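# Replace the seized roller in a roller bed

## Task

The roller bed holds four rollers, and one of them is stuck: pushing across its top as if to spin it makes it only wobble slightly instead of turning. Remove that roller by pushing its spring-loaded hexagonal axle toward one bracket until the axle's far end clears its hole. Put the stuck roller in the scrap tray, then install a working roller in the empty slot with its axle centred like the others and seated in the holes at both ends. Every good roller that started in the bed must still be in the bed at the end, and all of this must hold with no help from the robot.

## Robot and tools

Robot: two six-joint arms, left_arm and right_arm, each ending in a parallel-jaw gripper with a wrist camera. They face each other across a table. Bases in the scene frame: left_arm at (+0.123, +0.475, +0.060) m, quat_wxyz (+0.821, 0, 0, -0.571); right_arm at (+0.130, -0.472, +0.126) m, quat_wxyz (+0.614, 0, 0, +0.789). The names left and right are labels only and do not indicate sides of a camera image.

Scene frame: origin at the table centre, +z up, table surface at z = +0.020 m, left_arm's base on the +y side. All reported hand positions and velocities use this frame (metres, m/s, rad/s). A gripper's fingers extend along its local +x and close along its local y. The reported end_effector_position is the point between the finger pads, roughly 3 to 4 cm short of the tips, and it may be somewhat wrong, especially when the arm is stretched out.

execute_actions takes "actions": a list that is empty or holds one item. An empty list changes nothing and just returns the current state. An action item has "rows" (1 to 15 rows) and optional "steps" (1 to 15, default 15); each step is 1/30 s, one row per step, and the final row repeats to fill leftover steps. A wait item has only "steps" (up to 300), sends nothing new, and returns after that many steps counted from the previous result. Optional "pictures" (true/false) decides whether camera images come back; they are included by default. A refused call sends nothing.

Each row is 14 numbers covering both arms, always all 14: left_arm's six joints then its gripper opening, followed by right_arm's six joints then its opening. Joints are absolute target angles in radians (not offsets), in the same order and scale as the Joint positions line: waist -3.054 to 3.054, shoulder 0.000 to 3.142, elbow 0.000 to 2.356, wrist pitch -1.571 to 1.571, wrist yaw -1.571 to 1.571, wrist roll -3.142 to 3.142. True ends may differ from these by up to 0.010 rad. A target more than 0.010 past a listed end, and beyond the joint's current angle, gets the call refused; a target beyond the real end is clipped there and the result notes "joint sent to its limit" (this note can refer to an earlier action still running). The opening is an absolute value from -1 to 1: +1 is fully open (pads 0.088 m apart), empty fingers close at about -0.80, and values below that do nothing more. Full close takes at least about 0.5 s.

Motion: each joint's command is held within a fixed lead of its measured angle (0.211 rad for waist, shoulder, elbow; 0.213 wrist pitch; 0.267 wrist yaw; 0.228 wrist roll), and all of an arm's targets are scaled back if they would put the gripper over 70 mm from where it is. So large moves take several calls. Friction can leave a joint short of its target, or keep a small change from happening at all, particularly at long reach; check Joint positions after each move. Between calls the arms keep heading to the last row sent until they come to rest or a step is HELD.

Result lines: the state line gives each arm's gripper position, quat_wxyz and velocities. Joint positions and Joint velocities list, per arm, the six joints then the pad gap in metres. grip_measured is the finger opening on the command scale; it can be off by about 1 mm per arm and reads up to about 0.061 narrower while squeezing something hard. grip_effort_n is the gripper motor's own effort in newtons (negative closing, positive opening), capped near 83 N, with an arm-specific offset and some noise; it stays nonzero at rest due to friction and shows n/a when no reading exists. "joint command not followed" means a clearance check altered or blocked some joint targets; HELD marks steps whose row was partly or fully not sent. MOTOR HOT warns from 50 °C; at 95 °C an OVER-TEMPERATURE FAULT holds the arm, and without cooling it may lose power and go limp. A torque fault (contact torque reaching a load limit: waist 17.4, shoulder 21.6, elbow 21.5, wrist pitch 5.67, wrist yaw 5.65, wrist roll 5.3 N m, held weight included) freezes that arm for 10 s and drops the rest of the call.

Gripping: command an opening below grip_measured to hold; about 0.07 below is firm, a smaller margin is gentler. Parts narrower than about 3 mm get proportionally less force. Pad force peaks around 34 to 49 N and can spike on first contact. Held parts or loose objects may get occasional brief tugs.

zoom_image: "camera" (cam_left_wrist or cam_right_wrist, each 504x504) and "region" [x0, y0, x1, y1] in pixels from the top-left, at most 504 by 504; it enlarges part of the latest image. read_manual returns licence text only and moves nothing. finished_scene takes "scene", the number of the scene being ended; it is final and reports whether the goal was met.

Avoid: knocking or placing anything off the table, letting the arms collide or push on each other, dropping or slamming parts, shoving hard against fixtures, and leaving any roller held only by a gripper at the finish. Smooth, brief motion with low effort is preferred.

Each tool is called after ">>>" by a JSON object that holds its "name" and its "arguments", one argument or row to a line.

## Session

>>> {"name": "execute_actions", "arguments": {
  "actions": []
}}

Scene clock: 0.00 s of 6600.00 s.
left_arm: end_effector_position=(+0.1274, +0.2294, +0.2976) grip_measured=+0.831 grip_effort_n=n/a end_effector_quat_wxyz=(+0.818, -0.418, +0.394, -0.010) end_effector_velocity=(+0.001, -0.001, +0.003) end_effector_angular_velocity=(-0.024, +0.004, +0.007) | right_arm: end_effector_position=(+0.1868, -0.2207, +0.4060) grip_measured=+0.825 grip_effort_n=n/a end_effector_quat_wxyz=(+0.238, +0.344, +0.895, +0.154) end_effector_velocity=(-0.000, -0.003, -0.002) end_effector_angular_velocity=(-0.019, +0.009, -0.005)
Joint positions: left_arm=[-0.83   1.378  1.292 -1.497 -0.88  -2.7    0.08 ] | right_arm=[-1.057  1.351  1.25  -1.448 -1.245  1.11   0.079]
Joint velocities: left_arm=[ 0.002 -0.007  0.002  0.007 -0.007 -0.007 -0.   ] | right_arm=[-0.007 -0.002 -0.007 -0.022  0.007 -0.007 -0.   ]
Motor temperatures (°C, as the motors report them): left_arm=[29 28 26 26 27 27] | right_arm=[28 26 27 27 27 25]
Heat: left arm: hottest waist 29 °C (+0.0 °C/min); right arm: hottest waist 28 °C (+0.0 °C/min).

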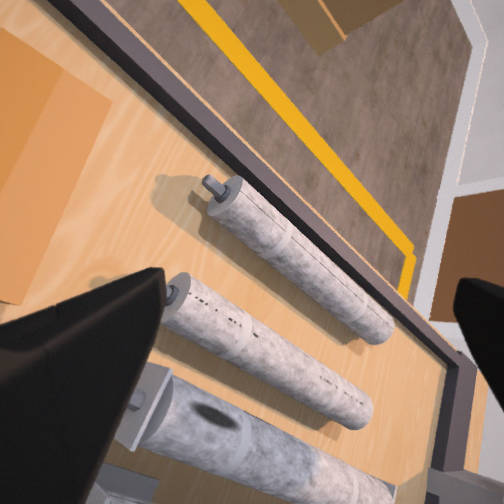

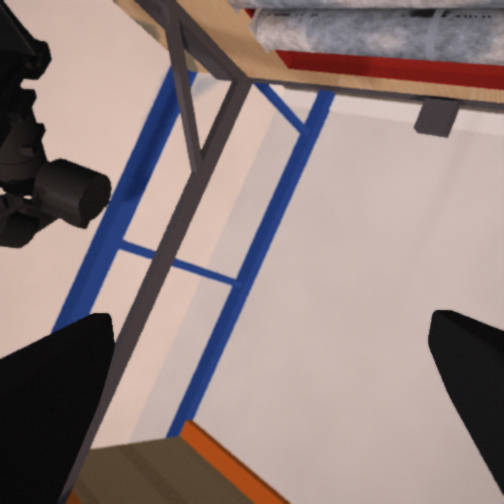

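>>> {"name": "execute_actions", "arguments": {
  "actions": [
    {"rows":[[-0.5,1.2,1.3,-0.95,0,0,1,-0.1,1.2,1.3,-1.0,0,0,1]]}
  ],
  "pictures": false
}}

>>> {"name": "execute_actions", "arguments": {
  "actions": [
    {"steps":30}
  ]
}}

Scene clock: 4.97 s of 6600.00 s.
left_arm: end_effector_position=(+0.0848, +0.1736, +0.3283) grip_measured=+0.990 grip_effort_n=15.6 end_effector_quat_wxyz=(+0.621, -0.301, +0.700, -0.184) end_effector_velocity=(-0.054, -0.009, +0.009) end_effector_angular_velocity=(-0.123, -0.772, -1.519) | right_arm: end_effector_position=(+0.1083, -0.1770, +0.3878) grip_measured=+0.984 grip_effort_n=18.8 end_effector_quat_wxyz=(+0.594, -0.173, +0.459, +0.637) end_effector_velocity=(-0.177, +0.008, -0.048) end_effector_angular_velocity=(+0.380, -2.509, +1.669)
Joint positions: left_arm=[-0.507  1.2    1.302 -0.964 -0.051 -1.88   0.088] | right_arm=[-0.314  1.206  1.294 -1.01  -0.275  0.288  0.087]
Joint velocities: left_arm=[ 0.037 -0.002 -0.007  0.095  0.418  1.692  0.001] | right_arm=[ 1.541 -0.007  0.002  0.081  1.897 -1.663  0.   ]
Motor temperatures (°C, as the motors report them): left_arm=[29 29 26 26 27 27] | right_arm=[28 26 27 27 27 25]
Heat: left arm: hottest waist 29 °C (+0.0 °C/min); right arm: hottest waist 28 °C (+0.0 °C/min).
Steps of this call (steps 1 to 90: nothing new was sent; then 1.47 s passed at rest; steps 91 to 105: all 15 steps of this action). Readings (joint positions):
91: left_arm=[-0.818 1.365 1.292 -1.477 -0.852 -2.669] | right_arm=[-1.045 1.337 1.251 -1.426 -1.212 1.084]
92: left_arm=[-0.769 1.339 1.290 -1.408 -0.765 -2.611] | right_arm=[-0.998 1.315 1.251 -1.360 -1.125 1.020]
94: left_arm=[-0.658 1.278 1.291 -1.306 -0.639 -2.499] | right_arm=[-0.888 1.266 1.262 -1.261 -1.000 0.909]
98: left_arm=[-0.532 1.202 1.301 -1.096 -0.382 -2.273] | right_arm=[-0.678 1.209 1.292 -1.077 -0.740 0.682]
105: the state above

Scene clock: 5.97 s of 6600.00 s.
left_arm: end_effector_position=(+0.0788, +0.1722, +0.3301) grip_measured=+0.992 grip_effort_n=14.7 end_effector_quat_wxyz=(+0.624, +0.252, +0.336, -0.659) end_effector_velocity=(-0.002, -0.000, +0.001) end_effector_angular_velocity=(-0.160, -1.062, -1.234) | right_arm: end_effector_position=(+0.0868, -0.1777, +0.3844) grip_measured=+0.985 grip_effort_n=18.8 end_effector_quat_wxyz=(+0.587, -0.333, +0.290, +0.679) end_effector_velocity=(-0.003, +0.001, -0.001) end_effector_angular_velocity=(+0.001, +0.013, +0.017)
Joint positions: left_arm=[-0.502  1.2    1.302 -0.951 -0.003 -0.199  0.088] | right_arm=[-0.104  1.205  1.294 -1.003 -0.002  0.003  0.087]
Joint velocities: left_arm=[-0.002 -0.002 -0.002  0.007  0.007  1.634  0.   ] | right_arm=[-0.002  0.002 -0.002  0.007 -0.022 -0.007 -0.   ]
Motor temperatures (°C, as the motors report them): left_arm=[29 29 26 26 27 27] | right_arm=[28 26 27 27 27 25]
Heat: left arm: hottest waist 29 °C (+0.0 °C/min); right arm: hottest waist 28 °C (+0.0 °C/min).
Steps of this call (steps 1 to 30: the robot went on to your last target). Readings (joint positions):
1: left_arm=[-0.506 1.200 1.302 -0.961 -0.038 -1.823] | right_arm=[-0.262 1.206 1.294 -1.008 -0.209 0.232]
2: left_arm=[-0.505 1.200 1.302 -0.959 -0.028 -1.767] | right_arm=[-0.214 1.206 1.294 -1.007 -0.151 0.176]
4: left_arm=[-0.504 1.200 1.302 -0.955 -0.016 -1.656] | right_arm=[-0.151 1.206 1.294 -1.006 -0.083 0.092]
8: left_arm=[-0.503 1.200 1.302 -0.953 -0.007 -1.431] | right_arm=[-0.115 1.205 1.294 -1.004 -0.024 0.027]
30: the state above

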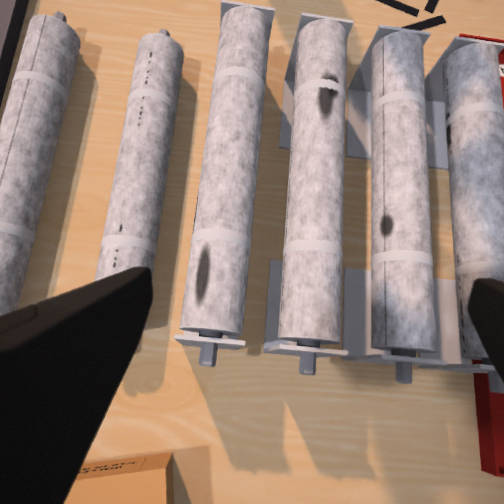

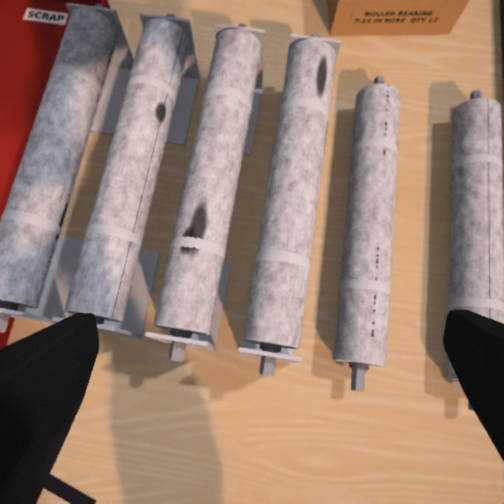

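>>> {"name": "execute_actions", "arguments": {
  "actions": [
    {"rows":[[-0.6,1.0,0.9,-0.75,0,0,1,-0.136,1.769,1.148,-0.679,0,0,-0.8]]}
  ],
  "pictures": false
}}

>>> {"name": "execute_actions", "arguments": {
  "actions": [
    {"steps":15}
  ]
}}

Scene clock: 15.13 s of 6600.00 s.
left_arm: end_effector_position=(+0.0576, +0.2096, +0.2613) grip_measured=+0.992 grip_effort_n=14.7 end_effector_quat_wxyz=(+0.563, +0.321, +0.253, -0.719) end_effector_velocity=(-0.001, +0.010, -0.004) end_effector_angular_velocity=(+0.012, -0.002, -0.018) | right_arm: end_effector_position=(+0.0872, -0.1103, +0.1948) grip_measured=-0.677 grip_effort_n=10.0 end_effector_quat_wxyz=(+0.533, -0.445, +0.398, +0.599) end_effector_velocity=(+0.010, -0.068, -0.211) end_effector_angular_velocity=(-0.648, -0.071, +0.002)
Joint positions: left_arm=[-0.597  1.006  0.916 -0.752  0.001 -0.003  0.088] | right_arm=[-0.132  1.74   1.154 -0.694 -0.002  0.003  0.006]
Joint velocities: left_arm=[-0.007 -0.032 -0.022 -0.022  0.007  0.007 -0.   ] | right_arm=[-0.007  0.466 -0.164 -0.022 -0.007 -0.007 -0.114]
Motor temperatures (°C, as the motors report them): left_arm=[29 29 28 28 27 27] | right_arm=[28 27 29 28 27 25]
Heat: left arm: hottest waist 29 °C (+0.0 °C/min); right arm: hottest elbow 29 °C (+4.0 °C/min).
Steps of this call (steps 1 to 30: the robot went on to your last target; steps 31 to 90: nothing new was sent; then 5.67 s passed at rest; steps 91 to 105: all 15 steps of this action). Readings (joint positions):
91: left_arm=[-0.508 1.181 1.279 -0.914 -0.007 -0.003] | right_arm=[-0.104 1.216 1.287 -0.991 -0.002 0.003]
92: left_arm=[-0.530 1.145 1.226 -0.853 -0.006 -0.003] | right_arm=[-0.107 1.233 1.273 -0.944 -0.002 0.003]
94: left_arm=[-0.570 1.066 1.128 -0.814 0.001 -0.003] | right_arm=[-0.116 1.298 1.248 -0.861 -0.002 0.003]
98: left_arm=[-0.592 1.004 0.974 -0.772 0.001 -0.003] | right_arm=[-0.126 1.475 1.190 -0.750 -0.002 0.003]
105: the state above

Scene clock: 15.63 s of 6600.00 s.
left_arm: end_effector_position=(+0.0576, +0.2103, +0.2600) grip_measured=+0.992 grip_effort_n=14.7 end_effector_quat_wxyz=(+0.562, +0.322, +0.253, -0.719) end_effector_velocity=(+0.001, +0.002, -0.001) end_effector_angular_velocity=(+0.009, +0.007, +0.019) | right_arm: end_effector_position=(+0.0873, -0.1100, +0.1859) grip_measured=-0.797 grip_effort_n=-14.7 end_effector_quat_wxyz=(+0.530, -0.450, +0.403, +0.596) end_effector_velocity=(+0.000, -0.004, +0.000) end_effector_angular_velocity=(-0.018, +0.003, +0.007)
Joint positions: left_arm=[-0.598  1.004  0.912 -0.751  0.001 -0.003  0.088] | right_arm=[-0.132  1.764  1.149 -0.682 -0.002  0.003  0.   ]
Joint velocities: left_arm=[-0.002 -0.002 -0.002 -0.007 -0.007 -0.022 -0.   ] | right_arm=[-0.002 -0.002  0.002 -0.022 -0.007 -0.007  0.   ]
Motor temperatures (°C, as the motors report them): left_arm=[29 29 28 28 27 27] | right_arm=[28 27 29 28 27 25]
Heat: left arm: hottest waist 29 °C (+0.0 °C/min); right arm: hottest elbow 29 °C (+3.8 °C/min).
Steps of this call (steps 1 to 15: the robot went on to your last target). Readings (joint positions):
1: left_arm=[-0.597 1.005 0.915 -0.752 0.001 -0.003] | right_arm=[-0.132 1.753 1.150 -0.693 -0.002 0.003]
2: left_arm=[-0.597 1.005 0.915 -0.752 0.001 -0.003] | right_arm=[-0.132 1.759 1.149 -0.690 -0.002 0.003]
4: left_arm=[-0.597 1.004 0.913 -0.752 0.001 -0.003] | right_arm=[-0.132 1.761 1.149 -0.683 -0.002 0.003]
8: left_arm=[-0.598 1.004 0.912 -0.751 0.001 -0.003] | right_arm=[-0.132 1.763 1.149 -0.682 -0.002 0.003]
15: the state above

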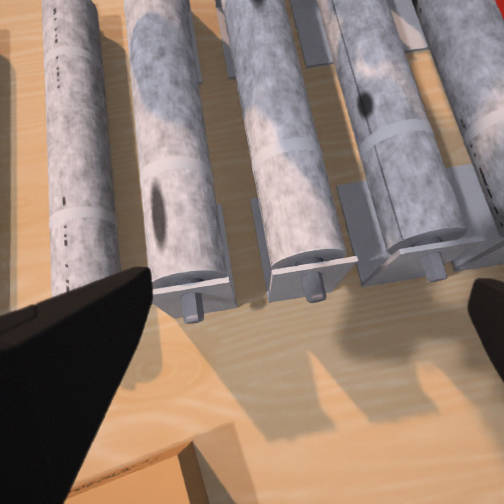

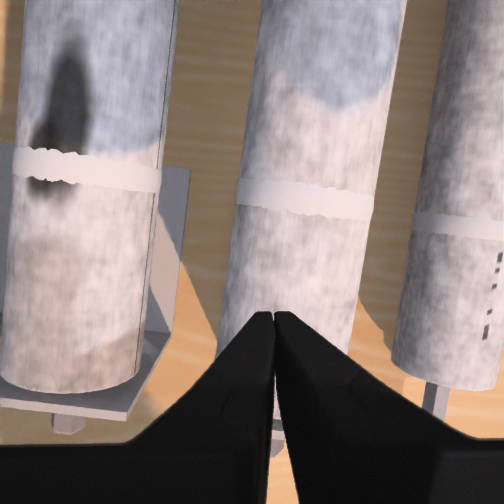

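>>> {"name": "execute_actions", "arguments": {
  "actions": [
    {"rows":[[-0.6,1,0.9,-0.6,0,0,1,-0.16,1.79,1.148,-0.66,0,0,-0.8],[-0.6,1,0.9,-0.6,0,0,1,-0.16,1.81,1.148,-0.65,0,0,-0.8],[-0.6,1,0.9,-0.6,0,0,1,-0.16,1.83,1.148,-0.63,0,0,-0.8],[-0.6,1,0.9,-0.6,0,0,1,-0.16,1.85,1.148,-0.62,0,0,-0.8],[-0.6,1,0.9,-0.6,0,0,1,-0.16,1.87,1.148,-0.62,0,0,-0.8]]}
  ]
}}

>>> {"name": "execute_actions", "arguments": {
  "actions": [
    {"rows":[[-0.6,1,0.9,-0.6,0,0,1,-0.16,1.9,1.148,-0.62,0,0,-0.8]]}
  ]
}}

Scene clock: 19.50 s of 6600.00 s.
left_arm: end_effector_position=(+0.0524, +0.1894, +0.2822) grip_measured=+0.992 grip_effort_n=14.7 end_effector_quat_wxyz=(+0.579, +0.268, +0.211, -0.740) end_effector_velocity=(-0.001, +0.000, +0.002) end_effector_angular_velocity=(-0.012, +0.004, +0.003) | right_arm: end_effector_position=(+0.0956, -0.1002, +0.1595) grip_measured=-0.797 grip_effort_n=-14.7 end_effector_quat_wxyz=(+0.532, -0.452, +0.414, +0.584) end_effector_velocity=(-0.000, +0.002, -0.002) end_effector_angular_velocity=(+0.012, +0.003, +0.021)
Joint positions: left_arm=[-0.598  1.     0.906 -0.602  0.001 -0.003  0.088] | right_arm=[-0.157  1.851  1.151 -0.619 -0.002  0.002  0.   ]
Joint velocities: left_arm=[-0.007 -0.007 -0.002  0.007 -0.007 -0.007  0.   ] | right_arm=[-0.002  0.002 -0.007  0.022 -0.007 -0.022  0.   ]
Motor temperatures (°C, as the motors report them): left_arm=[29 30 28 28 27 27] | right_arm=[28 27 29 28 27 25]
Heat: left arm: hottest shoulder 30 °C (+3.1 °C/min); right arm: hottest elbow 29 °C (+3.1 °C/min).
Steps of this call (steps 1 to 15: the robot went on to your last target; steps 16 to 90: nothing new was sent; then 0.37 s passed at rest; steps 91 to 105: all 15 steps of this action). Readings (joint positions):
91: left_arm=[-0.598 1.004 0.910 -0.738 0.001 -0.003] | right_arm=[-0.133 1.766 1.149 -0.680 -0.002 0.003]
92: left_arm=[-0.598 1.004 0.906 -0.697 0.001 -0.003] | right_arm=[-0.137 1.771 1.149 -0.674 -0.002 0.002]
94: left_arm=[-0.598 1.003 0.906 -0.644 0.001 -0.003] | right_arm=[-0.147 1.792 1.149 -0.651 -0.002 0.002]
98: left_arm=[-0.598 1.000 0.906 -0.614 0.001 -0.003] | right_arm=[-0.156 1.845 1.149 -0.631 -0.002 0.002]
105: the state above

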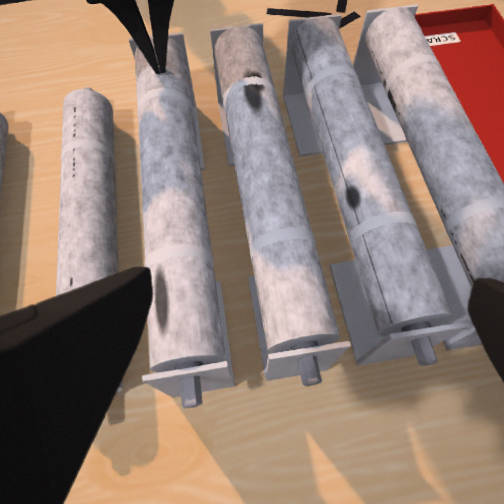

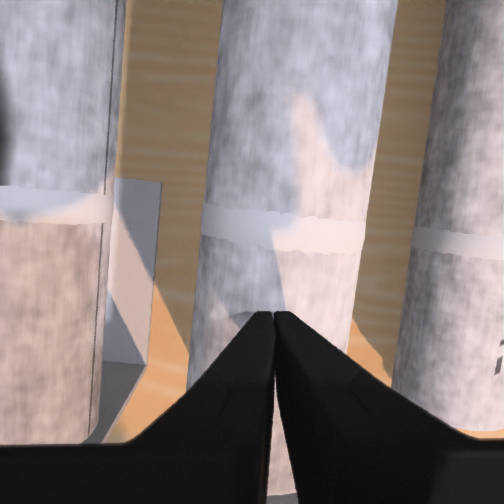

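Scene clock: 20.00 s of 6600.00 s.
left_arm: end_effector_position=(+0.0524, +0.1893, +0.2824) grip_measured=+0.992 grip_effort_n=14.7 end_effector_quat_wxyz=(+0.579, +0.267, +0.211, -0.741) end_effector_velocity=(-0.000, -0.002, +0.002) end_effector_angular_velocity=(-0.004, +0.014, +0.017) | right_arm: end_effector_position=(+0.0955, -0.1002, +0.1567) grip_measured=-0.797 grip_effort_n=-14.7 end_effector_quat_wxyz=(+0.530, -0.455, +0.417, +0.582) end_effector_velocity=(-0.002, -0.005, -0.001) end_effector_angular_velocity=(-0.022, +0.003, +0.011)
Joint positions: left_arm=[-0.598  1.     0.906 -0.601  0.001 -0.003  0.088] | right_arm=[-0.157  1.863  1.156 -0.622 -0.002  0.002  0.   ]
Joint velocities: left_arm=[-0.002  0.002  0.002  0.007 -0.007 -0.022 -0.   ] | right_arm=[ 0.002 -0.002 -0.002 -0.022 -0.007 -0.007  0.   ]
Motor temperatures (°C, as the motors report them): left_arm=[29 30 28 28 27 27] | right_arm=[28 27 29 28 27 25]
Heat: left arm: hottest shoulder 30 °C (+3.0 °C/min); right arm: hottest elbow 29 °C (+3.0 °C/min).
Steps of this call (steps 1 to 15: all 15 steps of this action). Readings (joint positions):
1: left_arm=[-0.598 1.000 0.906 -0.601 0.001 -0.003] | right_arm=[-0.157 1.854 1.151 -0.619 -0.002 0.002]
2: left_arm=[-0.598 1.000 0.906 -0.601 0.001 -0.003] | right_arm=[-0.157 1.858 1.152 -0.619 -0.002 0.002]
4: left_arm=[-0.598 1.000 0.906 -0.601 0.001 -0.003] | right_arm=[-0.157 1.861 1.154 -0.621 -0.002 0.002]
8: left_arm=[-0.598 1.000 0.906 -0.601 0.001 -0.003] | right_arm=[-0.157 1.862 1.156 -0.622 -0.002 0.002]
15: the state above

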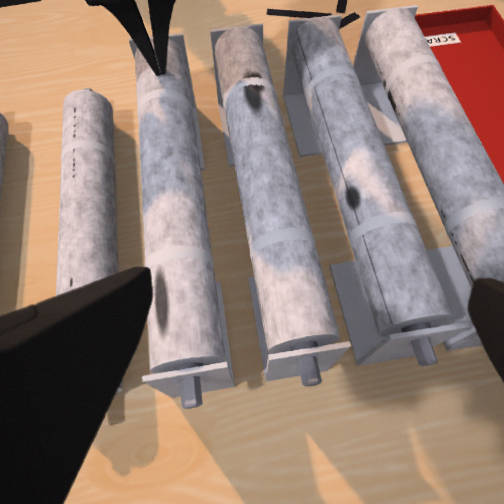

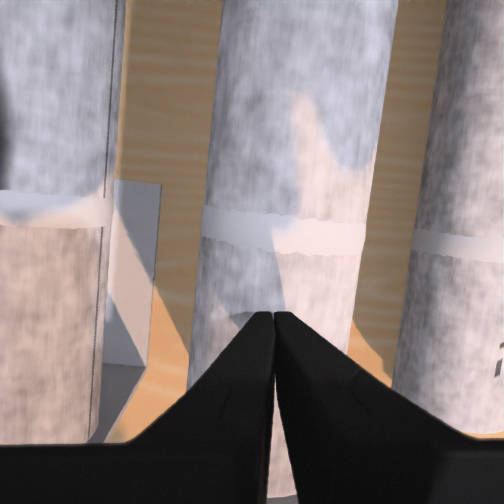

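>>> {"name": "execute_actions", "arguments": {
  "actions": [
    {"rows":[[-0.6,1,0.9,-0.6,0,0,1,-0.14,1.865,1.148,-0.62,0,0,-0.8],[-0.6,1,0.9,-0.6,0,0,1,-0.12,1.865,1.148,-0.62,0,0,-0.8],[-0.6,1,0.9,-0.6,0,0,1,-0.10,1.862,1.148,-0.62,0,0,-0.8],[-0.6,1,0.9,-0.6,0,0,1,-0.08,1.86,1.148,-0.62,0,0,-0.8],[-0.6,1,0.9,-0.6,0,0,1,-0.06,1.86,1.148,-0.62,0,0,-0.8],[-0.6,1,0.9,-0.6,0,0,1,-0.04,1.86,1.148,-0.62,0,0,-0.8],[-0.6,1,0.9,-0.6,0,0,1,-0.02,1.86,1.148,-0.62,0,0,-0.8],[-0.6,1,0.9,-0.6,0,0,1,0,1.86,1.148,-0.62,0,0,-0.8],[-0.6,1,0.9,-0.6,0,0,1,0.03,1.86,1.148,-0.62,0,0,-0.8],[-0.6,1,0.9,-0.6,0,0,1,0.06,1.86,1.148,-0.62,0,0,-0.8],[-0.6,1,0.9,-0.6,0,0,1,0.09,1.86,1.148,-0.62,0,0,-0.8],[-0.6,1,0.9,-0.6,0,0,1,0.13,1.86,1.148,-0.62,0,0,-0.8]]}
  ]
}}

>>> {"name": "execute_actions", "arguments": {
  "actions": [
    {"steps":10}
  ]
}}

Scene clock: 27.23 s of 6600.00 s.
left_arm: end_effector_position=(+0.0524, +0.1893, +0.2824) grip_measured=+0.992 grip_effort_n=14.7 end_effector_quat_wxyz=(+0.579, +0.267, +0.211, -0.741) end_effector_velocity=(-0.001, +0.004, -0.004) end_effector_angular_velocity=(+0.024, +0.005, -0.003) | right_arm: end_effector_position=(+0.0044, -0.1190, +0.1595) grip_measured=-0.798 grip_effort_n=-10.5 end_effector_quat_wxyz=(+0.456, -0.500, +0.353, +0.646) end_effector_velocity=(-0.217, -0.086, -0.002) end_effector_angular_velocity=(-0.068, +0.083, +0.628)
Joint positions: left_arm=[-0.598  1.     0.906 -0.601  0.001 -0.003  0.088] | right_arm=[ 0.093  1.855  1.155 -0.617  0.001  0.002  0.   ]
Joint velocities: left_arm=[-0.002 -0.002 -0.002 -0.022  0.007 -0.007 -0.   ] | right_arm=[ 0.579 -0.002 -0.002 -0.037 -0.11  -0.022  0.   ]
Motor temperatures (°C, as the motors report them): left_arm=[29 30 29 29 27 27] | right_arm=[28 27 29 28 27 25]
Heat: left arm: hottest shoulder 30 °C (+2.2 °C/min); right arm: hottest elbow 29 °C (+2.2 °C/min).
Steps of this call (steps 1 to 15: the robot went on to your last target; steps 16 to 90: nothing new was sent; then 3.73 s passed at rest; steps 91 to 105: all 15 steps of this action). Readings (joint positions):
91: left_arm=[-0.598 1.000 0.906 -0.601 0.001 -0.003] | right_arm=[-0.156 1.861 1.156 -0.622 -0.001 0.002]
92: left_arm=[-0.598 1.000 0.906 -0.601 0.001 -0.003] | right_arm=[-0.154 1.859 1.156 -0.622 0.002 0.002]
94: left_arm=[-0.598 1.000 0.906 -0.601 0.001 -0.003] | right_arm=[-0.142 1.857 1.156 -0.621 0.010 0.002]
98: left_arm=[-0.598 1.000 0.906 -0.601 0.001 -0.003] | right_arm=[-0.067 1.860 1.155 -0.620 0.003 0.002]
105: the state above

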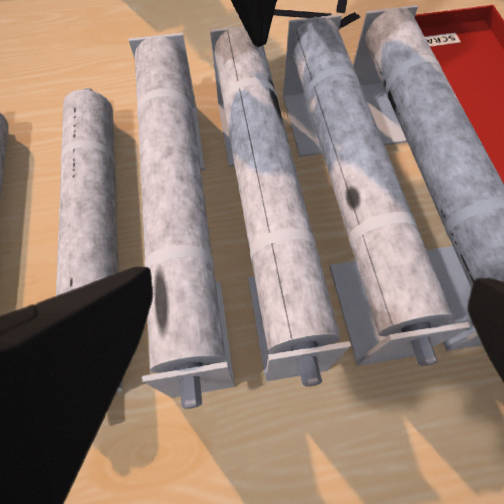

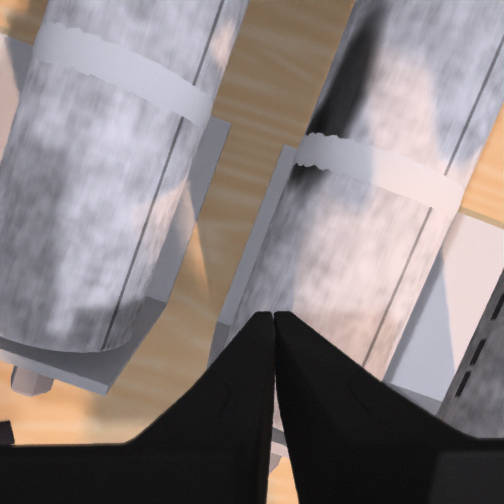

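Scene clock: 27.57 s of 6600.00 s.
left_arm: end_effector_position=(+0.0524, +0.1893, +0.2824) grip_measured=+0.992 grip_effort_n=14.7 end_effector_quat_wxyz=(+0.579, +0.267, +0.211, -0.741) end_effector_velocity=(+0.001, +0.001, +0.000) end_effector_angular_velocity=(+0.003, +0.000, +0.008) | right_arm: end_effector_position=(-0.0081, -0.1251, +0.1575) grip_measured=-0.798 grip_effort_n=-10.5 end_effector_quat_wxyz=(+0.443, -0.509, +0.346, +0.652) end_effector_velocity=(-0.001, -0.004, -0.002) end_effector_angular_velocity=(-0.019, +0.014, +0.010)
Joint positions: left_arm=[-0.598  1.     0.906 -0.601  0.001 -0.003  0.088] | right_arm=[ 0.13   1.859  1.154 -0.62  -0.001  0.002  0.   ]
Joint velocities: left_arm=[-0.002 -0.002  0.002 -0.007 -0.007 -0.007 -0.   ] | right_arm=[-0.002 -0.002 -0.007 -0.007 -0.022 -0.007  0.   ]
Motor temperatures (°C, as the motors report them): left_arm=[29 30 29 29 27 27] | right_arm=[28 27 29 28 27 25]
Heat: left arm: hottest shoulder 30 °C (+2.2 °C/min); right arm: hottest elbow 29 °C (+2.2 °C/min).
Steps of this call (steps 1 to 10: the robot went on to your last target). Readings (joint positions):
1: left_arm=[-0.598 1.000 0.906 -0.601 0.001 -0.003] | right_arm=[0.110 1.857 1.155 -0.619 -0.001 0.002]
2: left_arm=[-0.598 1.000 0.906 -0.601 0.001 -0.003] | right_arm=[0.122 1.859 1.154 -0.620 -0.001 0.002]
4: left_arm=[-0.598 1.000 0.906 -0.601 0.001 -0.003] | right_arm=[0.130 1.859 1.154 -0.620 -0.001 0.002]
8: left_arm=[-0.598 1.000 0.906 -0.601 0.001 -0.003] | right_arm=[0.130 1.859 1.154 -0.620 -0.001 0.002]
10: the state above

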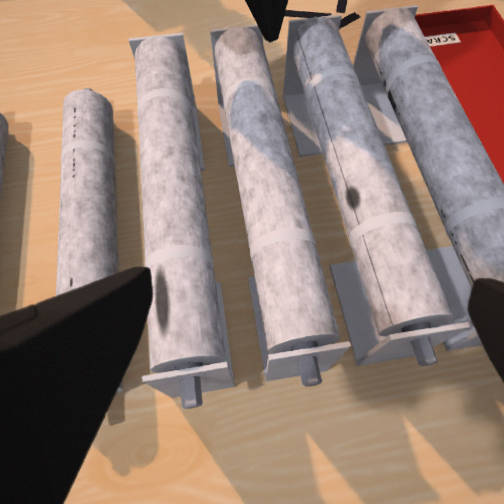

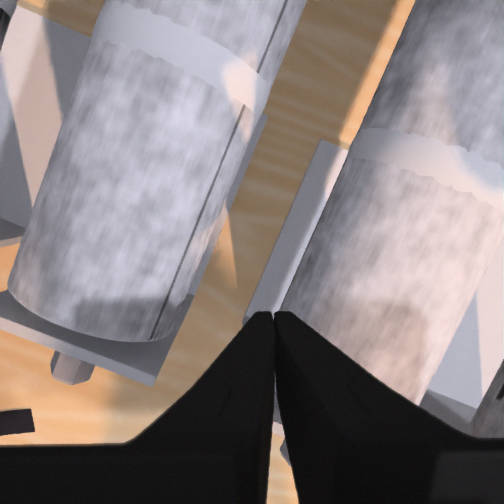

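>>> {"name": "execute_actions", "arguments": {
  "actions": [
    {"rows":[[-0.41,1.5,1.6,-1.29,0,0,0.55,-0.0,1.3,0.6,-0.2,0,0,-0.2]]}
  ],
  "pictures": false
}}

>>> {"name": "execute_actions", "arguments": {
  "actions": [
    {"rows":[[-0.41,2.107,1.947,-1.29,0,0,0.55,-0.135,1.3,0.39,-0.06,0,0,-0.2]]}
  ],
  "pictures": false
}}

>>> {"name": "execute_actions", "arguments": {
  "actions": [
    {"rows":[[-0.41,2.107,1.947,-1.29,0,0,0.55,-0.135,1.411,0.39,0.021,0,0,-0.2]]}
  ]
}}

Scene clock: 34.80 s of 6600.00 s.
left_arm: end_effector_position=(+0.1049, +0.1546, +0.3022) grip_measured=+0.556 grip_effort_n=-13.3 end_effector_quat_wxyz=(+0.571, +0.405, +0.381, -0.604) end_effector_velocity=(+0.003, +0.008, +0.164) end_effector_angular_velocity=(-0.255, +0.025, +0.016) | right_arm: end_effector_position=(+0.0523, -0.1663, +0.2011) grip_measured=-0.208 grip_effort_n=18.8 end_effector_quat_wxyz=(+0.552, -0.347, +0.270, +0.709) end_effector_velocity=(+0.007, -0.028, -0.003) end_effector_angular_velocity=(+0.047, +0.023, -0.004)
Joint positions: left_arm=[-0.413  1.485  1.557 -1.25  -0.002 -0.     0.066] | right_arm=[ 0.001  1.324  0.624 -0.211  0.002  0.002  0.029]
Joint velocities: left_arm=[ 0.012 -0.051  0.549 -0.344  0.007 -0.007 -0.002] | right_arm=[-0.002 -0.149 -0.149  0.051 -0.007  0.007  0.002]
Motor temperatures (°C, as the motors report them): left_arm=[29 30 29 29 27 27] | right_arm=[28 28 29 28 27 25]
Heat: left arm: hottest shoulder 30 °C (+1.7 °C/min); right arm: hottest elbow 29 °C (+1.7 °C/min).
Steps of this call (steps 1 to 30: the robot went on to your last target; steps 31 to 90: nothing new was sent; then 3.73 s passed at rest; steps 91 to 105: all 15 steps of this action). Readings (joint positions):
91: left_arm=[-0.587 1.015 0.923 -0.628 0.010 -0.001] | right_arm=[0.125 1.840 1.133 -0.587 -0.004 0.002]
92: left_arm=[-0.547 1.056 0.974 -0.699 0.012 -0.000] | right_arm=[0.107 1.802 1.080 -0.521 -0.008 0.002]
94: left_arm=[-0.471 1.162 1.084 -0.786 -0.002 -0.000] | right_arm=[0.050 1.701 0.973 -0.430 -0.001 0.002]
98: left_arm=[-0.423 1.362 1.290 -0.999 -0.002 -0.000] | right_arm=[0.001 1.490 0.782 -0.263 0.003 0.002]
105: the state above

Scene clock: 35.30 s of 6600.00 s.
left_arm: end_effector_position=(+0.0990, +0.0466, +0.2027) grip_measured=+0.552 grip_effort_n=-12.8 end_effector_quat_wxyz=(+0.519, +0.478, +0.450, -0.548) end_effector_velocity=(-0.003, -0.019, -0.256) end_effector_angular_velocity=(+0.647, -0.027, +0.018) | right_arm: end_effector_position=(+0.0982, -0.2009, +0.1488) grip_measured=-0.203 grip_effort_n=18.8 end_effector_quat_wxyz=(+0.589, -0.348, +0.309, +0.661) end_effector_velocity=(+0.002, -0.005, -0.004) end_effector_angular_velocity=(-0.016, -0.008, +0.015)
Joint positions: left_arm=[-0.412  2.076  1.932 -1.288 -0.002 -0.     0.066] | right_arm=[-0.13   1.305  0.401 -0.065  0.003  0.001  0.029]
Joint velocities: left_arm=[-0.002  0.623 -0.002 -0.022  0.007 -0.022 -0.   ] | right_arm=[-0.007 -0.002 -0.012 -0.007 -0.007 -0.022 -0.   ]
Motor temperatures (°C, as the motors report them): left_arm=[29 30 29 29 27 27] | right_arm=[28 28 29 28 27 25]
Heat: left arm: hottest shoulder 30 °C (+1.7 °C/min); right arm: hottest elbow 29 °C (+1.7 °C/min).
Steps of this call (steps 1 to 15: all 15 steps of this action). Readings (joint positions):
1: left_arm=[-0.413 1.499 1.589 -1.273 -0.002 -0.000] | right_arm=[-0.006 1.319 0.601 -0.181 -0.005 0.001]
2: left_arm=[-0.413 1.534 1.645 -1.289 -0.002 -0.000] | right_arm=[-0.034 1.310 0.561 -0.130 -0.007 0.001]
4: left_arm=[-0.413 1.626 1.761 -1.272 -0.002 -0.000] | right_arm=[-0.091 1.301 0.486 -0.109 0.002 0.001]
8: left_arm=[-0.412 1.815 1.903 -1.280 -0.002 -0.000] | right_arm=[-0.124 1.306 0.406 -0.082 0.003 0.001]
15: the state above

Scene clock: 35.80 s of 6600.00 s.
left_arm: end_effector_position=(+0.0988, +0.0438, +0.1944) grip_measured=+0.552 grip_effort_n=-12.8 end_effector_quat_wxyz=(+0.515, +0.482, +0.454, -0.544) end_effector_velocity=(-0.002, +0.002, +0.000) end_effector_angular_velocity=(+0.008, +0.008, +0.004) | right_arm: end_effector_position=(+0.0980, -0.1971, +0.1311) grip_measured=-0.203 grip_effort_n=18.8 end_effector_quat_wxyz=(+0.585, -0.356, +0.316, +0.656) end_effector_velocity=(-0.001, +0.001, +0.001) end_effector_angular_velocity=(+0.008, -0.005, +0.020)
Joint positions: left_arm=[-0.412  2.103  1.944 -1.289 -0.002 -0.     0.066] | right_arm=[-0.131  1.406  0.395  0.018  0.002  0.001  0.029]
Joint velocities: left_arm=[-0.002 -0.002 -0.002 -0.007  0.007 -0.007 -0.   ] | right_arm=[-0.002 -0.002 -0.002  0.007 -0.007 -0.022 -0.001]
Motor temperatures (°C, as the motors report them): left_arm=[29 30 30 29 27 27] | right_arm=[28 28 29 28 27 25]
Heat: left arm: hottest shoulder 30 °C (+1.7 °C/min); right arm: hottest elbow 29 °C (+1.7 °C/min).
Steps of this call (steps 1 to 15: all 15 steps of this action). Readings (joint positions):
1: left_arm=[-0.412 2.092 1.932 -1.288 -0.002 -0.000] | right_arm=[-0.131 1.315 0.401 -0.054 0.003 0.001]
2: left_arm=[-0.412 2.102 1.932 -1.288 -0.002 -0.000] | right_arm=[-0.131 1.336 0.400 -0.027 0.003 0.001]
4: left_arm=[-0.412 2.105 1.933 -1.289 -0.002 -0.000] | right_arm=[-0.131 1.373 0.400 -0.009 0.003 0.001]
8: left_arm=[-0.412 2.103 1.944 -1.289 -0.002 -0.000] | right_arm=[-0.131 1.401 0.395 0.012 0.002 0.001]
15: the state above

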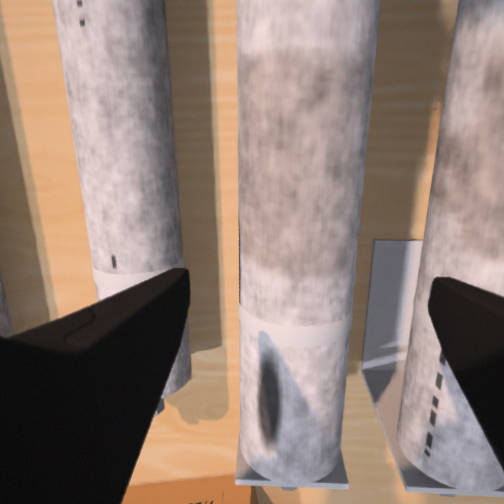

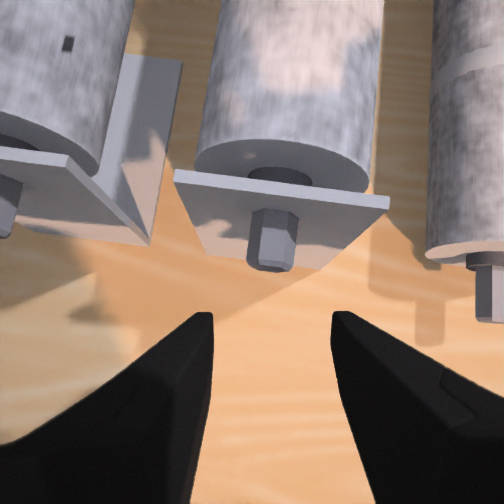

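>>> {"name": "execute_actions", "arguments": {
  "actions": [
    {"rows":[[-0.415,2.11,1.81,-1.15,0,0,0.5,-0.14,1.519,0.463,0.056,0,0.13,-0.2]],"steps":8}
  ]
}}

>>> {"name": "execute_actions", "arguments": {
  "actions": [
    {"rows":[[-0.415,2.127,1.679,-1.002,0,0,0.5,-0.14,1.519,0.463,0.056,0,0.13,-0.2]]}
  ]
}}

Scene clock: 47.00 s of 6600.00 s.
left_arm: end_effector_position=(+0.0987, +0.0416, +0.1643) grip_measured=+0.506 grip_effort_n=-13.3 end_effector_quat_wxyz=(+0.516, +0.481, +0.453, -0.545) end_effector_velocity=(+0.002, +0.002, -0.022) end_effector_angular_velocity=(-0.003, -0.006, +0.011) | right_arm: end_effector_position=(+0.0977, -0.1833, +0.1230) grip_measured=-0.203 grip_effort_n=18.8 end_effector_quat_wxyz=(+0.603, -0.327, +0.360, +0.632) end_effector_velocity=(-0.005, +0.019, +0.001) end_effector_angular_velocity=(+0.004, +0.078, -0.084)
Joint positions: left_arm=[-0.412  2.105  1.826 -1.164 -0.002 -0.     0.064] | right_arm=[-0.136  1.507  0.445  0.05   0.002  0.116  0.029]
Joint velocities: left_arm=[ 0.002 -0.007 -0.1    0.095 -0.007 -0.007 -0.002] | right_arm=[-0.002  0.071  0.061  0.022 -0.022  0.11   0.   ]
Motor temperatures (°C, as the motors report them): left_arm=[29 34 30 29 27 27] | right_arm=[28 28 29 29 27 25]
Heat: left arm: hottest shoulder 34 °C (+6.4 °C/min); right arm: hottest elbow 29 °C (+1.3 °C/min).
Steps of this call (steps 1 to 15: the robot went on to your last target; steps 16 to 90: nothing new was sent; then 7.93 s passed at rest; steps 91 to 98: all 8 steps of this action). Readings (joint positions):
91: left_arm=[-0.412 2.103 1.930 -1.271 -0.002 -0.000] | right_arm=[-0.131 1.417 0.398 0.021 0.002 0.016]
92: left_arm=[-0.412 2.097 1.904 -1.231 -0.002 -0.000] | right_arm=[-0.132 1.440 0.408 0.031 0.002 0.048]
94: left_arm=[-0.412 2.095 1.866 -1.193 -0.002 -0.000] | right_arm=[-0.135 1.483 0.430 0.042 0.002 0.087]
98: the state above

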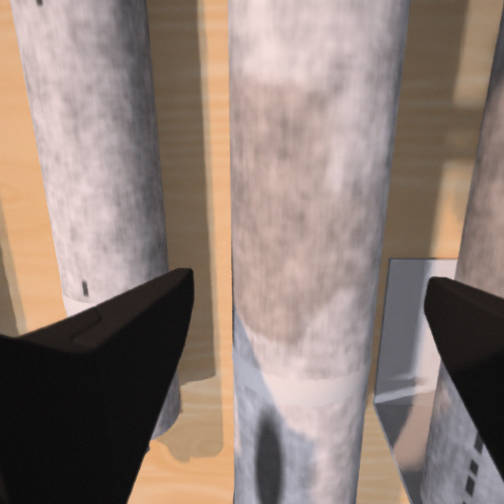

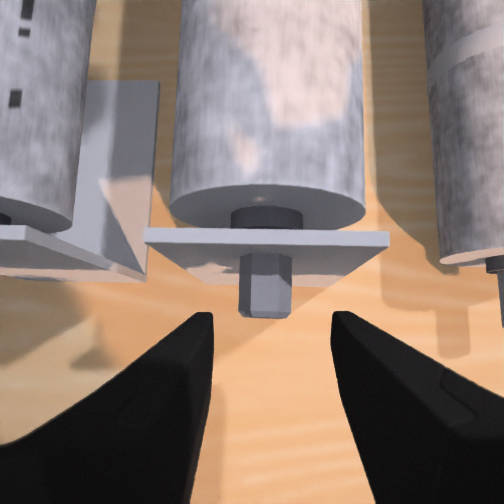

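Scene clock: 47.50 s of 6600.00 s.
left_arm: end_effector_position=(+0.0985, +0.0410, +0.1238) grip_measured=+0.502 grip_effort_n=-12.8 end_effector_quat_wxyz=(+0.517, +0.479, +0.451, -0.547) end_effector_velocity=(+0.005, +0.008, -0.005) end_effector_angular_velocity=(+0.026, -0.022, +0.013) | right_arm: end_effector_position=(+0.0976, -0.1818, +0.1225) grip_measured=-0.203 grip_effort_n=18.8 end_effector_quat_wxyz=(+0.605, -0.324, +0.363, +0.630) end_effector_velocity=(-0.000, +0.001, +0.001) end_effector_angular_velocity=(+0.007, +0.003, +0.008)
Joint positions: left_arm=[-0.413  2.121  1.689 -1.005 -0.002 -0.     0.064] | right_arm=[-0.136  1.515  0.45   0.053  0.002  0.127  0.029]
Joint velocities: left_arm=[ 0.002 -0.007 -0.027 -0.007 -0.022 -0.007 -0.   ] | right_arm=[-0.002 -0.002 -0.002  0.007 -0.007 -0.007 -0.   ]
Motor temperatures (°C, as the motors report them): left_arm=[29 34 30 29 27 27] | right_arm=[28 28 29 29 27 25]
Heat: left arm: hottest shoulder 34 °C (+6.3 °C/min); right arm: hottest elbow 29 °C (+1.3 °C/min).
Steps of this call (steps 1 to 15: all 15 steps of this action). Readings (joint positions):
1: left_arm=[-0.412 2.105 1.809 -1.141 -0.002 -0.000] | right_arm=[-0.136 1.509 0.446 0.051 0.002 0.119]
2: left_arm=[-0.412 2.100 1.781 -1.095 -0.002 -0.000] | right_arm=[-0.136 1.510 0.448 0.052 0.002 0.122]
4: left_arm=[-0.412 2.101 1.740 -1.051 -0.002 -0.000] | right_arm=[-0.136 1.512 0.449 0.052 0.002 0.124]
8: left_arm=[-0.413 2.121 1.695 -1.018 -0.002 -0.000] | right_arm=[-0.136 1.514 0.449 0.053 0.002 0.126]
15: the state above

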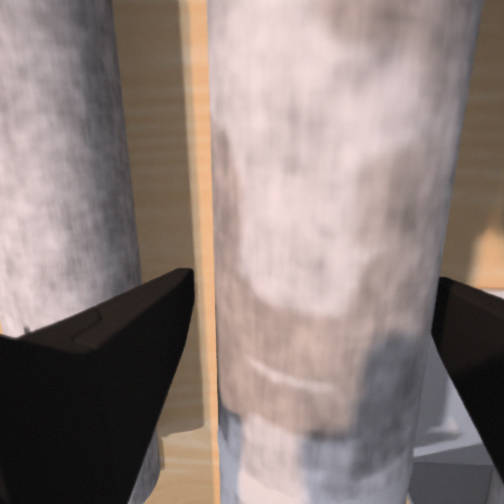

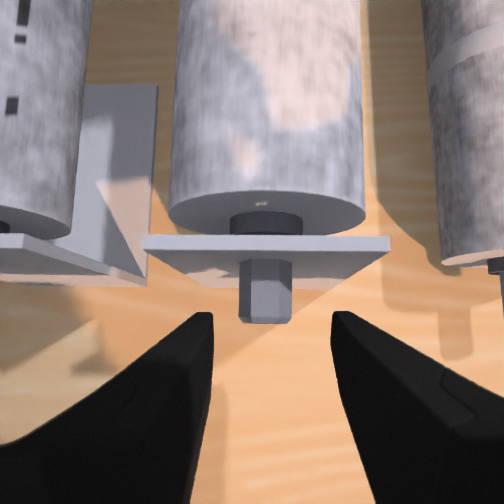

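>>> {"name": "execute_actions", "arguments": {
  "actions": [
    {"rows":[[-0.425,2.127,1.669,-1.002,0,0,0.35,-0.127,1.534,0.498,0.056,0,0.14,-0.3]]}
  ]
}}

>>> {"name": "execute_actions", "arguments": {
  "actions": [
    {"rows":[[-0.425,2.127,1.669,-1.002,0,0,0.0,-0.127,1.534,0.498,0.056,0,0.14,-0.7]]}
  ]
}}

Scene clock: 50.87 s of 6600.00 s.
left_arm: end_effector_position=(+0.0940, +0.0434, +0.1212) grip_measured=+0.354 grip_effort_n=-13.3 end_effector_quat_wxyz=(+0.513, +0.484, +0.451, -0.548) end_effector_velocity=(+0.000, +0.002, +0.000) end_effector_angular_velocity=(+0.006, -0.019, +0.017) | right_arm: end_effector_position=(+0.0947, -0.1711, +0.1282) grip_measured=-0.296 grip_effort_n=-14.7 end_effector_quat_wxyz=(+0.608, -0.315, +0.360, +0.634) end_effector_velocity=(+0.001, -0.002, -0.002) end_effector_angular_velocity=(-0.011, -0.007, +0.015)
Joint positions: left_arm=[-0.423  2.121  1.679 -1.003 -0.002 -0.     0.056] | right_arm=[-0.131  1.529  0.483  0.054  0.002  0.137  0.024]
Joint velocities: left_arm=[-0.007 -0.002 -0.002 -0.007 -0.022 -0.022 -0.001] | right_arm=[-0.007  0.002 -0.002 -0.007 -0.007 -0.022 -0.001]
Motor temperatures (°C, as the motors report them): left_arm=[29 35 30 29 27 27] | right_arm=[28 28 29 29 27 25]
Heat: left arm: hottest shoulder 35 °C (+7.1 °C/min); right arm: hottest elbow 29 °C (+1.2 °C/min).
Steps of this call (steps 1 to 15: the robot went on to your last target; steps 16 to 86: nothing new was sent; steps 87 to 101: all 15 steps of this action). Readings (joint positions):
87: left_arm=[-0.413 2.121 1.687 -1.003 -0.002 -0.000] | right_arm=[-0.136 1.516 0.452 0.053 0.002 0.129]
88: left_arm=[-0.414 2.121 1.686 -1.003 -0.002 -0.000] | right_arm=[-0.135 1.520 0.458 0.053 0.002 0.131]
90: left_arm=[-0.418 2.121 1.683 -1.003 -0.002 -0.000] | right_arm=[-0.134 1.526 0.472 0.053 0.002 0.134]
94: left_arm=[-0.423 2.121 1.679 -1.003 -0.002 -0.000] | right_arm=[-0.132 1.528 0.482 0.054 0.002 0.137]
101: the state above

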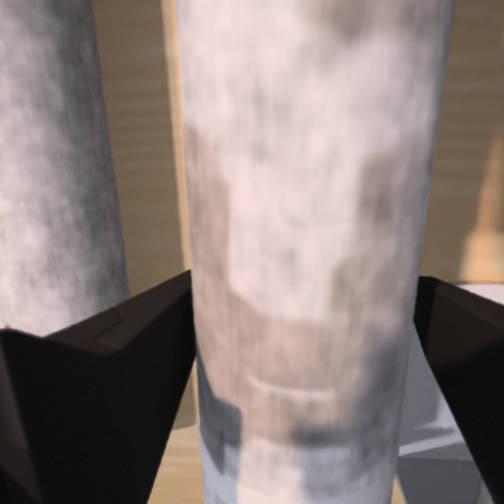

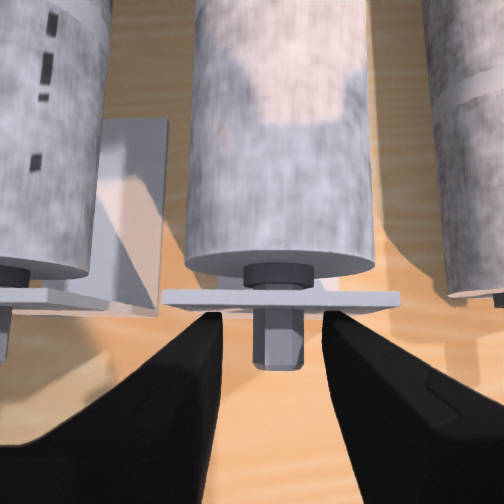

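Scene clock: 51.37 s of 6600.00 s.
left_arm: end_effector_position=(+0.0974, +0.0432, +0.1211) grip_measured=+0.115 grip_effort_n=-83.5 end_effector_quat_wxyz=(+0.516, +0.483, +0.451, -0.545) end_effector_velocity=(+0.000, +0.005, -0.000) end_effector_angular_velocity=(+0.021, -0.008, +0.006) | right_arm: end_effector_position=(+0.0955, -0.1710, +0.1283) grip_measured=-0.623 grip_effort_n=-83.5 end_effector_quat_wxyz=(+0.610, -0.316, +0.360, +0.632) end_effector_velocity=(-0.000, -0.001, -0.001) end_effector_angular_velocity=(+0.002, +0.002, +0.008)
Joint positions: left_arm=[-0.417  2.121  1.679 -1.002 -0.007 -0.002  0.045] | right_arm=[-0.131  1.529  0.483  0.053  0.006  0.138  0.008]
Joint velocities: left_arm=[-0.002 -0.002 -0.002 -0.022 -0.007 -0.007 -0.   ] | right_arm=[-0.002 -0.002 -0.007  0.007 -0.007 -0.007 -0.   ]
Motor temperatures (°C, as the motors report them): left_arm=[29 35 30 29 27 27] | right_arm=[28 28 29 29 27 25]
Heat: left arm: hottest shoulder 35 °C (+7.0 °C/min); right arm: hottest elbow 29 °C (+1.2 °C/min).
Steps of this call (steps 1 to 15: all 15 steps of this action). Readings (joint positions):
1: left_arm=[-0.423 2.121 1.679 -1.003 -0.002 -0.000] | right_arm=[-0.131 1.529 0.483 0.054 0.002 0.137]
2: left_arm=[-0.422 2.121 1.679 -1.003 -0.011 -0.000] | right_arm=[-0.131 1.529 0.483 0.054 0.002 0.137]
4: left_arm=[-0.417 2.121 1.679 -1.002 -0.007 -0.001] | right_arm=[-0.131 1.529 0.483 0.054 0.006 0.138]
8: left_arm=[-0.417 2.121 1.679 -1.002 -0.007 -0.002] | right_arm=[-0.131 1.529 0.483 0.053 0.006 0.138]
15: the state above

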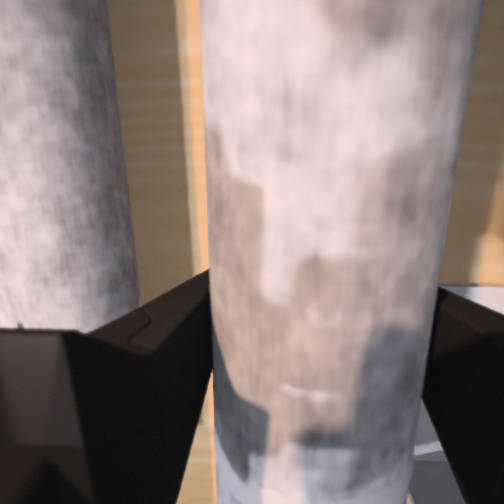

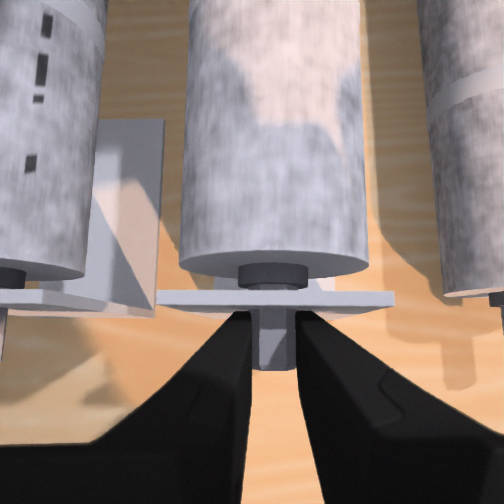

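>>> {"name": "execute_actions", "arguments": {
  "actions": [
    {"rows":[[-0.414,2.125,1.675,-1.002,0,0,0,-0.127,1.51,0.465,0.053,0,0.14,-0.7],[-0.414,2.125,1.675,-1.002,0,0,0,-0.127,1.49,0.445,0.05,0,0.14,-0.7],[-0.414,2.125,1.675,-1.002,0,0,0,-0.124,1.47,0.425,0.047,0,0.14,-0.7],[-0.414,2.125,1.675,-1.002,0,0,0,-0.122,1.45,0.41,0.043,0,0.145,-0.7],[-0.414,2.125,1.675,-1.002,0,0,0,-0.12,1.432,0.395,0.038,0,0.15,-0.7]]}
  ]
}}

Scene clock: 57.30 s of 6600.00 s.
left_arm: end_effector_position=(+0.0979, +0.0409, +0.1215) grip_measured=+0.115 grip_effort_n=-83.5 end_effector_quat_wxyz=(+0.518, +0.479, +0.450, -0.547) end_effector_velocity=(+0.000, +0.001, +0.001) end_effector_angular_velocity=(+0.002, -0.010, -0.023) | right_arm: end_effector_position=(+0.0958, -0.1889, +0.1290) grip_measured=-0.623 grip_effort_n=-83.5 end_effector_quat_wxyz=(+0.609, -0.311, +0.360, +0.634) end_effector_velocity=(+0.000, -0.006, -0.000) end_effector_angular_velocity=(-0.013, +0.009, -0.005)
Joint positions: left_arm=[-0.415  2.121  1.679 -0.992 -0.005 -0.002  0.045] | right_arm=[-0.126  1.451  0.414  0.051  0.004  0.148  0.008]
Joint velocities: left_arm=[-0.002 -0.002  0.002 -0.007 -0.007  0.022 -0.   ] | right_arm=[-0.002 -0.022 -0.012 -0.022 -0.007  0.007  0.   ]
Motor temperatures (°C, as the motors report them): left_arm=[29 37 30 28 27 27] | right_arm=[28 28 30 30 27 25]
Heat: left arm: hottest shoulder 37 °C (+8.4 °C/min); right arm: hottest elbow 30 °C (+2.1 °C/min).
Steps of this call (steps 1 to 15: the robot went on to your last target; steps 16 to 90: nothing new was sent; then 2.43 s passed at rest; steps 91 to 105: all 15 steps of this action). Readings (joint positions):
91: left_arm=[-0.417 2.121 1.679 -1.002 -0.007 -0.002] | right_arm=[-0.131 1.528 0.483 0.053 0.006 0.138]
92: left_arm=[-0.417 2.121 1.679 -1.002 -0.007 -0.002] | right_arm=[-0.131 1.525 0.481 0.053 0.006 0.138]
94: left_arm=[-0.416 2.121 1.679 -0.995 -0.006 -0.002] | right_arm=[-0.131 1.508 0.466 0.057 0.005 0.139]
98: left_arm=[-0.415 2.121 1.679 -0.992 -0.005 -0.002] | right_arm=[-0.127 1.466 0.427 0.053 0.004 0.145]
105: the state above

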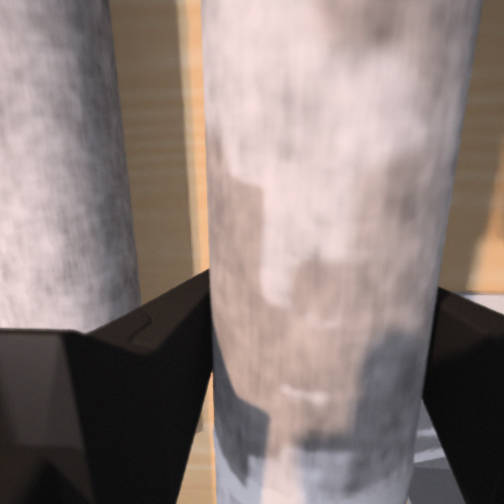

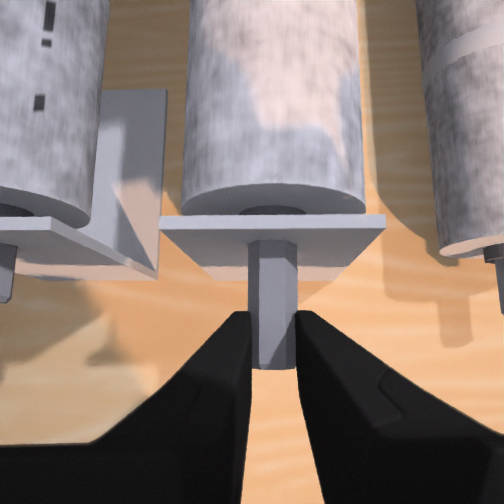

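>>> {"name": "execute_actions", "arguments": {
  "actions": [
    {"rows":[[-0.414,2.125,1.675,-1.0,0,0,0,-0.118,1.412,0.375,0.03,0,0.15,-0.7]]}
  ],
  "pictures": false
}}

>>> {"name": "execute_actions", "arguments": {
  "actions": [
    {"rows":[[-0.414,2.13,1.72,-1.04,0,0,0,-0.118,1.412,0.375,0.03,0,0.15,-0.7],[-0.414,2.14,1.75,-1.07,0,0,0,-0.118,1.412,0.375,0.03,0,0.15,-0.7],[-0.414,2.15,1.78,-1.1,0,0,0,-0.118,1.412,0.375,0.03,0,0.15,-0.7],[-0.414,2.162,1.81,-1.13,0,0,0,-0.118,1.412,0.375,0.03,0,0.15,-0.7]]}
  ]
}}

Scene clock: 61.70 s of 6600.00 s.
left_arm: end_effector_position=(+0.0978, +0.0401, +0.1183) grip_measured=+0.115 grip_effort_n=-83.5 end_effector_quat_wxyz=(+0.518, +0.480, +0.451, -0.546) end_effector_velocity=(-0.002, +0.004, -0.001) end_effector_angular_velocity=(+0.022, -0.008, +0.001) | right_arm: end_effector_position=(+0.0958, -0.1954, +0.1290) grip_measured=-0.623 grip_effort_n=-83.5 end_effector_quat_wxyz=(+0.608, -0.312, +0.361, +0.634) end_effector_velocity=(+0.003, -0.006, -0.004) end_effector_angular_velocity=(-0.026, -0.005, -0.013)
Joint positions: left_arm=[-0.415  2.129  1.679 -0.987 -0.005 -0.002  0.045] | right_arm=[-0.123  1.423  0.393  0.042  0.004  0.149  0.008]
Joint velocities: left_arm=[-0.007  0.002  0.002 -0.022 -0.007 -0.007  0.   ] | right_arm=[-0.002 -0.002 -0.007 -0.022  0.007  0.007  0.   ]
Motor temperatures (°C, as the motors report them): left_arm=[29 38 30 28 27 27] | right_arm=[28 28 29 29 27 25]
Heat: left arm: hottest shoulder 38 °C (+9.0 °C/min); right arm: hottest elbow 29 °C (+1.0 °C/min).
Steps of this call (steps 1 to 15: the robot went on to your last target; steps 16 to 90: nothing new was sent; then 0.90 s passed at rest; steps 91 to 105: all 15 steps of this action). Readings (joint positions):
91: left_arm=[-0.415 2.121 1.679 -0.992 -0.005 -0.002] | right_arm=[-0.126 1.448 0.411 0.051 0.004 0.148]
92: left_arm=[-0.415 2.121 1.679 -0.992 -0.005 -0.002] | right_arm=[-0.125 1.444 0.407 0.050 0.004 0.148]
94: left_arm=[-0.415 2.123 1.679 -0.989 -0.005 -0.002] | right_arm=[-0.124 1.433 0.399 0.044 0.004 0.149]
98: left_arm=[-0.415 2.129 1.679 -0.987 -0.005 -0.002] | right_arm=[-0.123 1.425 0.395 0.042 0.004 0.149]
105: the state above

Scene clock: 62.20 s of 6600.00 s.
left_arm: end_effector_position=(+0.0978, +0.0395, +0.1291) grip_measured=+0.115 grip_effort_n=-83.5 end_effector_quat_wxyz=(+0.505, +0.495, +0.464, -0.533) end_effector_velocity=(+0.000, +0.003, -0.001) end_effector_angular_velocity=(+0.022, -0.007, +0.020) | right_arm: end_effector_position=(+0.0956, -0.1953, +0.1287) grip_measured=-0.623 grip_effort_n=-83.5 end_effector_quat_wxyz=(+0.608, -0.312, +0.361, +0.634) end_effector_velocity=(-0.002, -0.005, -0.004) end_effector_angular_velocity=(-0.019, +0.012, +0.016)
Joint positions: left_arm=[-0.415  2.171  1.793 -1.113 -0.005 -0.002  0.045] | right_arm=[-0.123  1.425  0.393  0.044  0.003  0.149  0.008]
Joint velocities: left_arm=[-0.002  0.007  0.007 -0.022 -0.007 -0.022 -0.   ] | right_arm=[-0.002  0.002 -0.007 -0.007 -0.022 -0.007  0.   ]
Motor temperatures (°C, as the motors report them): left_arm=[29 38 30 28 27 27] | right_arm=[28 28 29 29 27 25]
Heat: left arm: hottest shoulder 38 °C (+9.1 °C/min); right arm: hottest elbow 29 °C (+1.0 °C/min).
Steps of this call (steps 1 to 15: all 15 steps of this action). Readings (joint positions):
1: left_arm=[-0.415 2.129 1.682 -0.990 -0.005 -0.002] | right_arm=[-0.123 1.423 0.393 0.042 0.004 0.149]
2: left_arm=[-0.415 2.132 1.692 -1.001 -0.005 -0.002] | right_arm=[-0.123 1.423 0.393 0.042 0.004 0.149]
4: left_arm=[-0.415 2.145 1.729 -1.044 -0.005 -0.002] | right_arm=[-0.123 1.423 0.393 0.042 0.003 0.149]
8: left_arm=[-0.415 2.163 1.778 -1.098 -0.005 -0.002] | right_arm=[-0.123 1.425 0.393 0.044 0.003 0.149]
15: the state above

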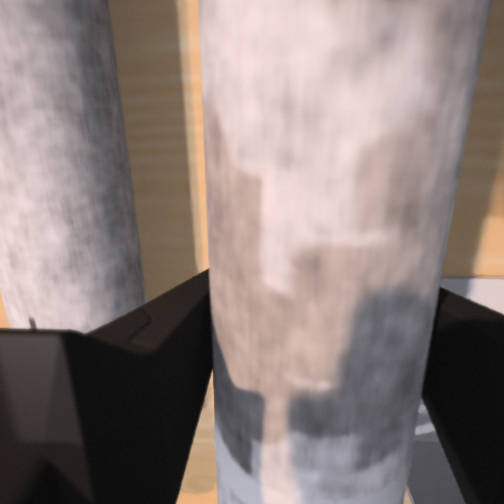

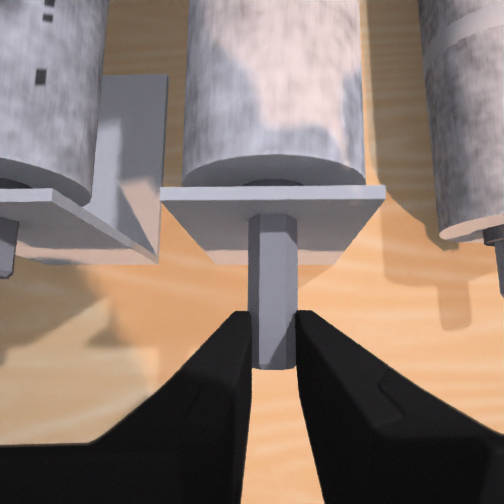

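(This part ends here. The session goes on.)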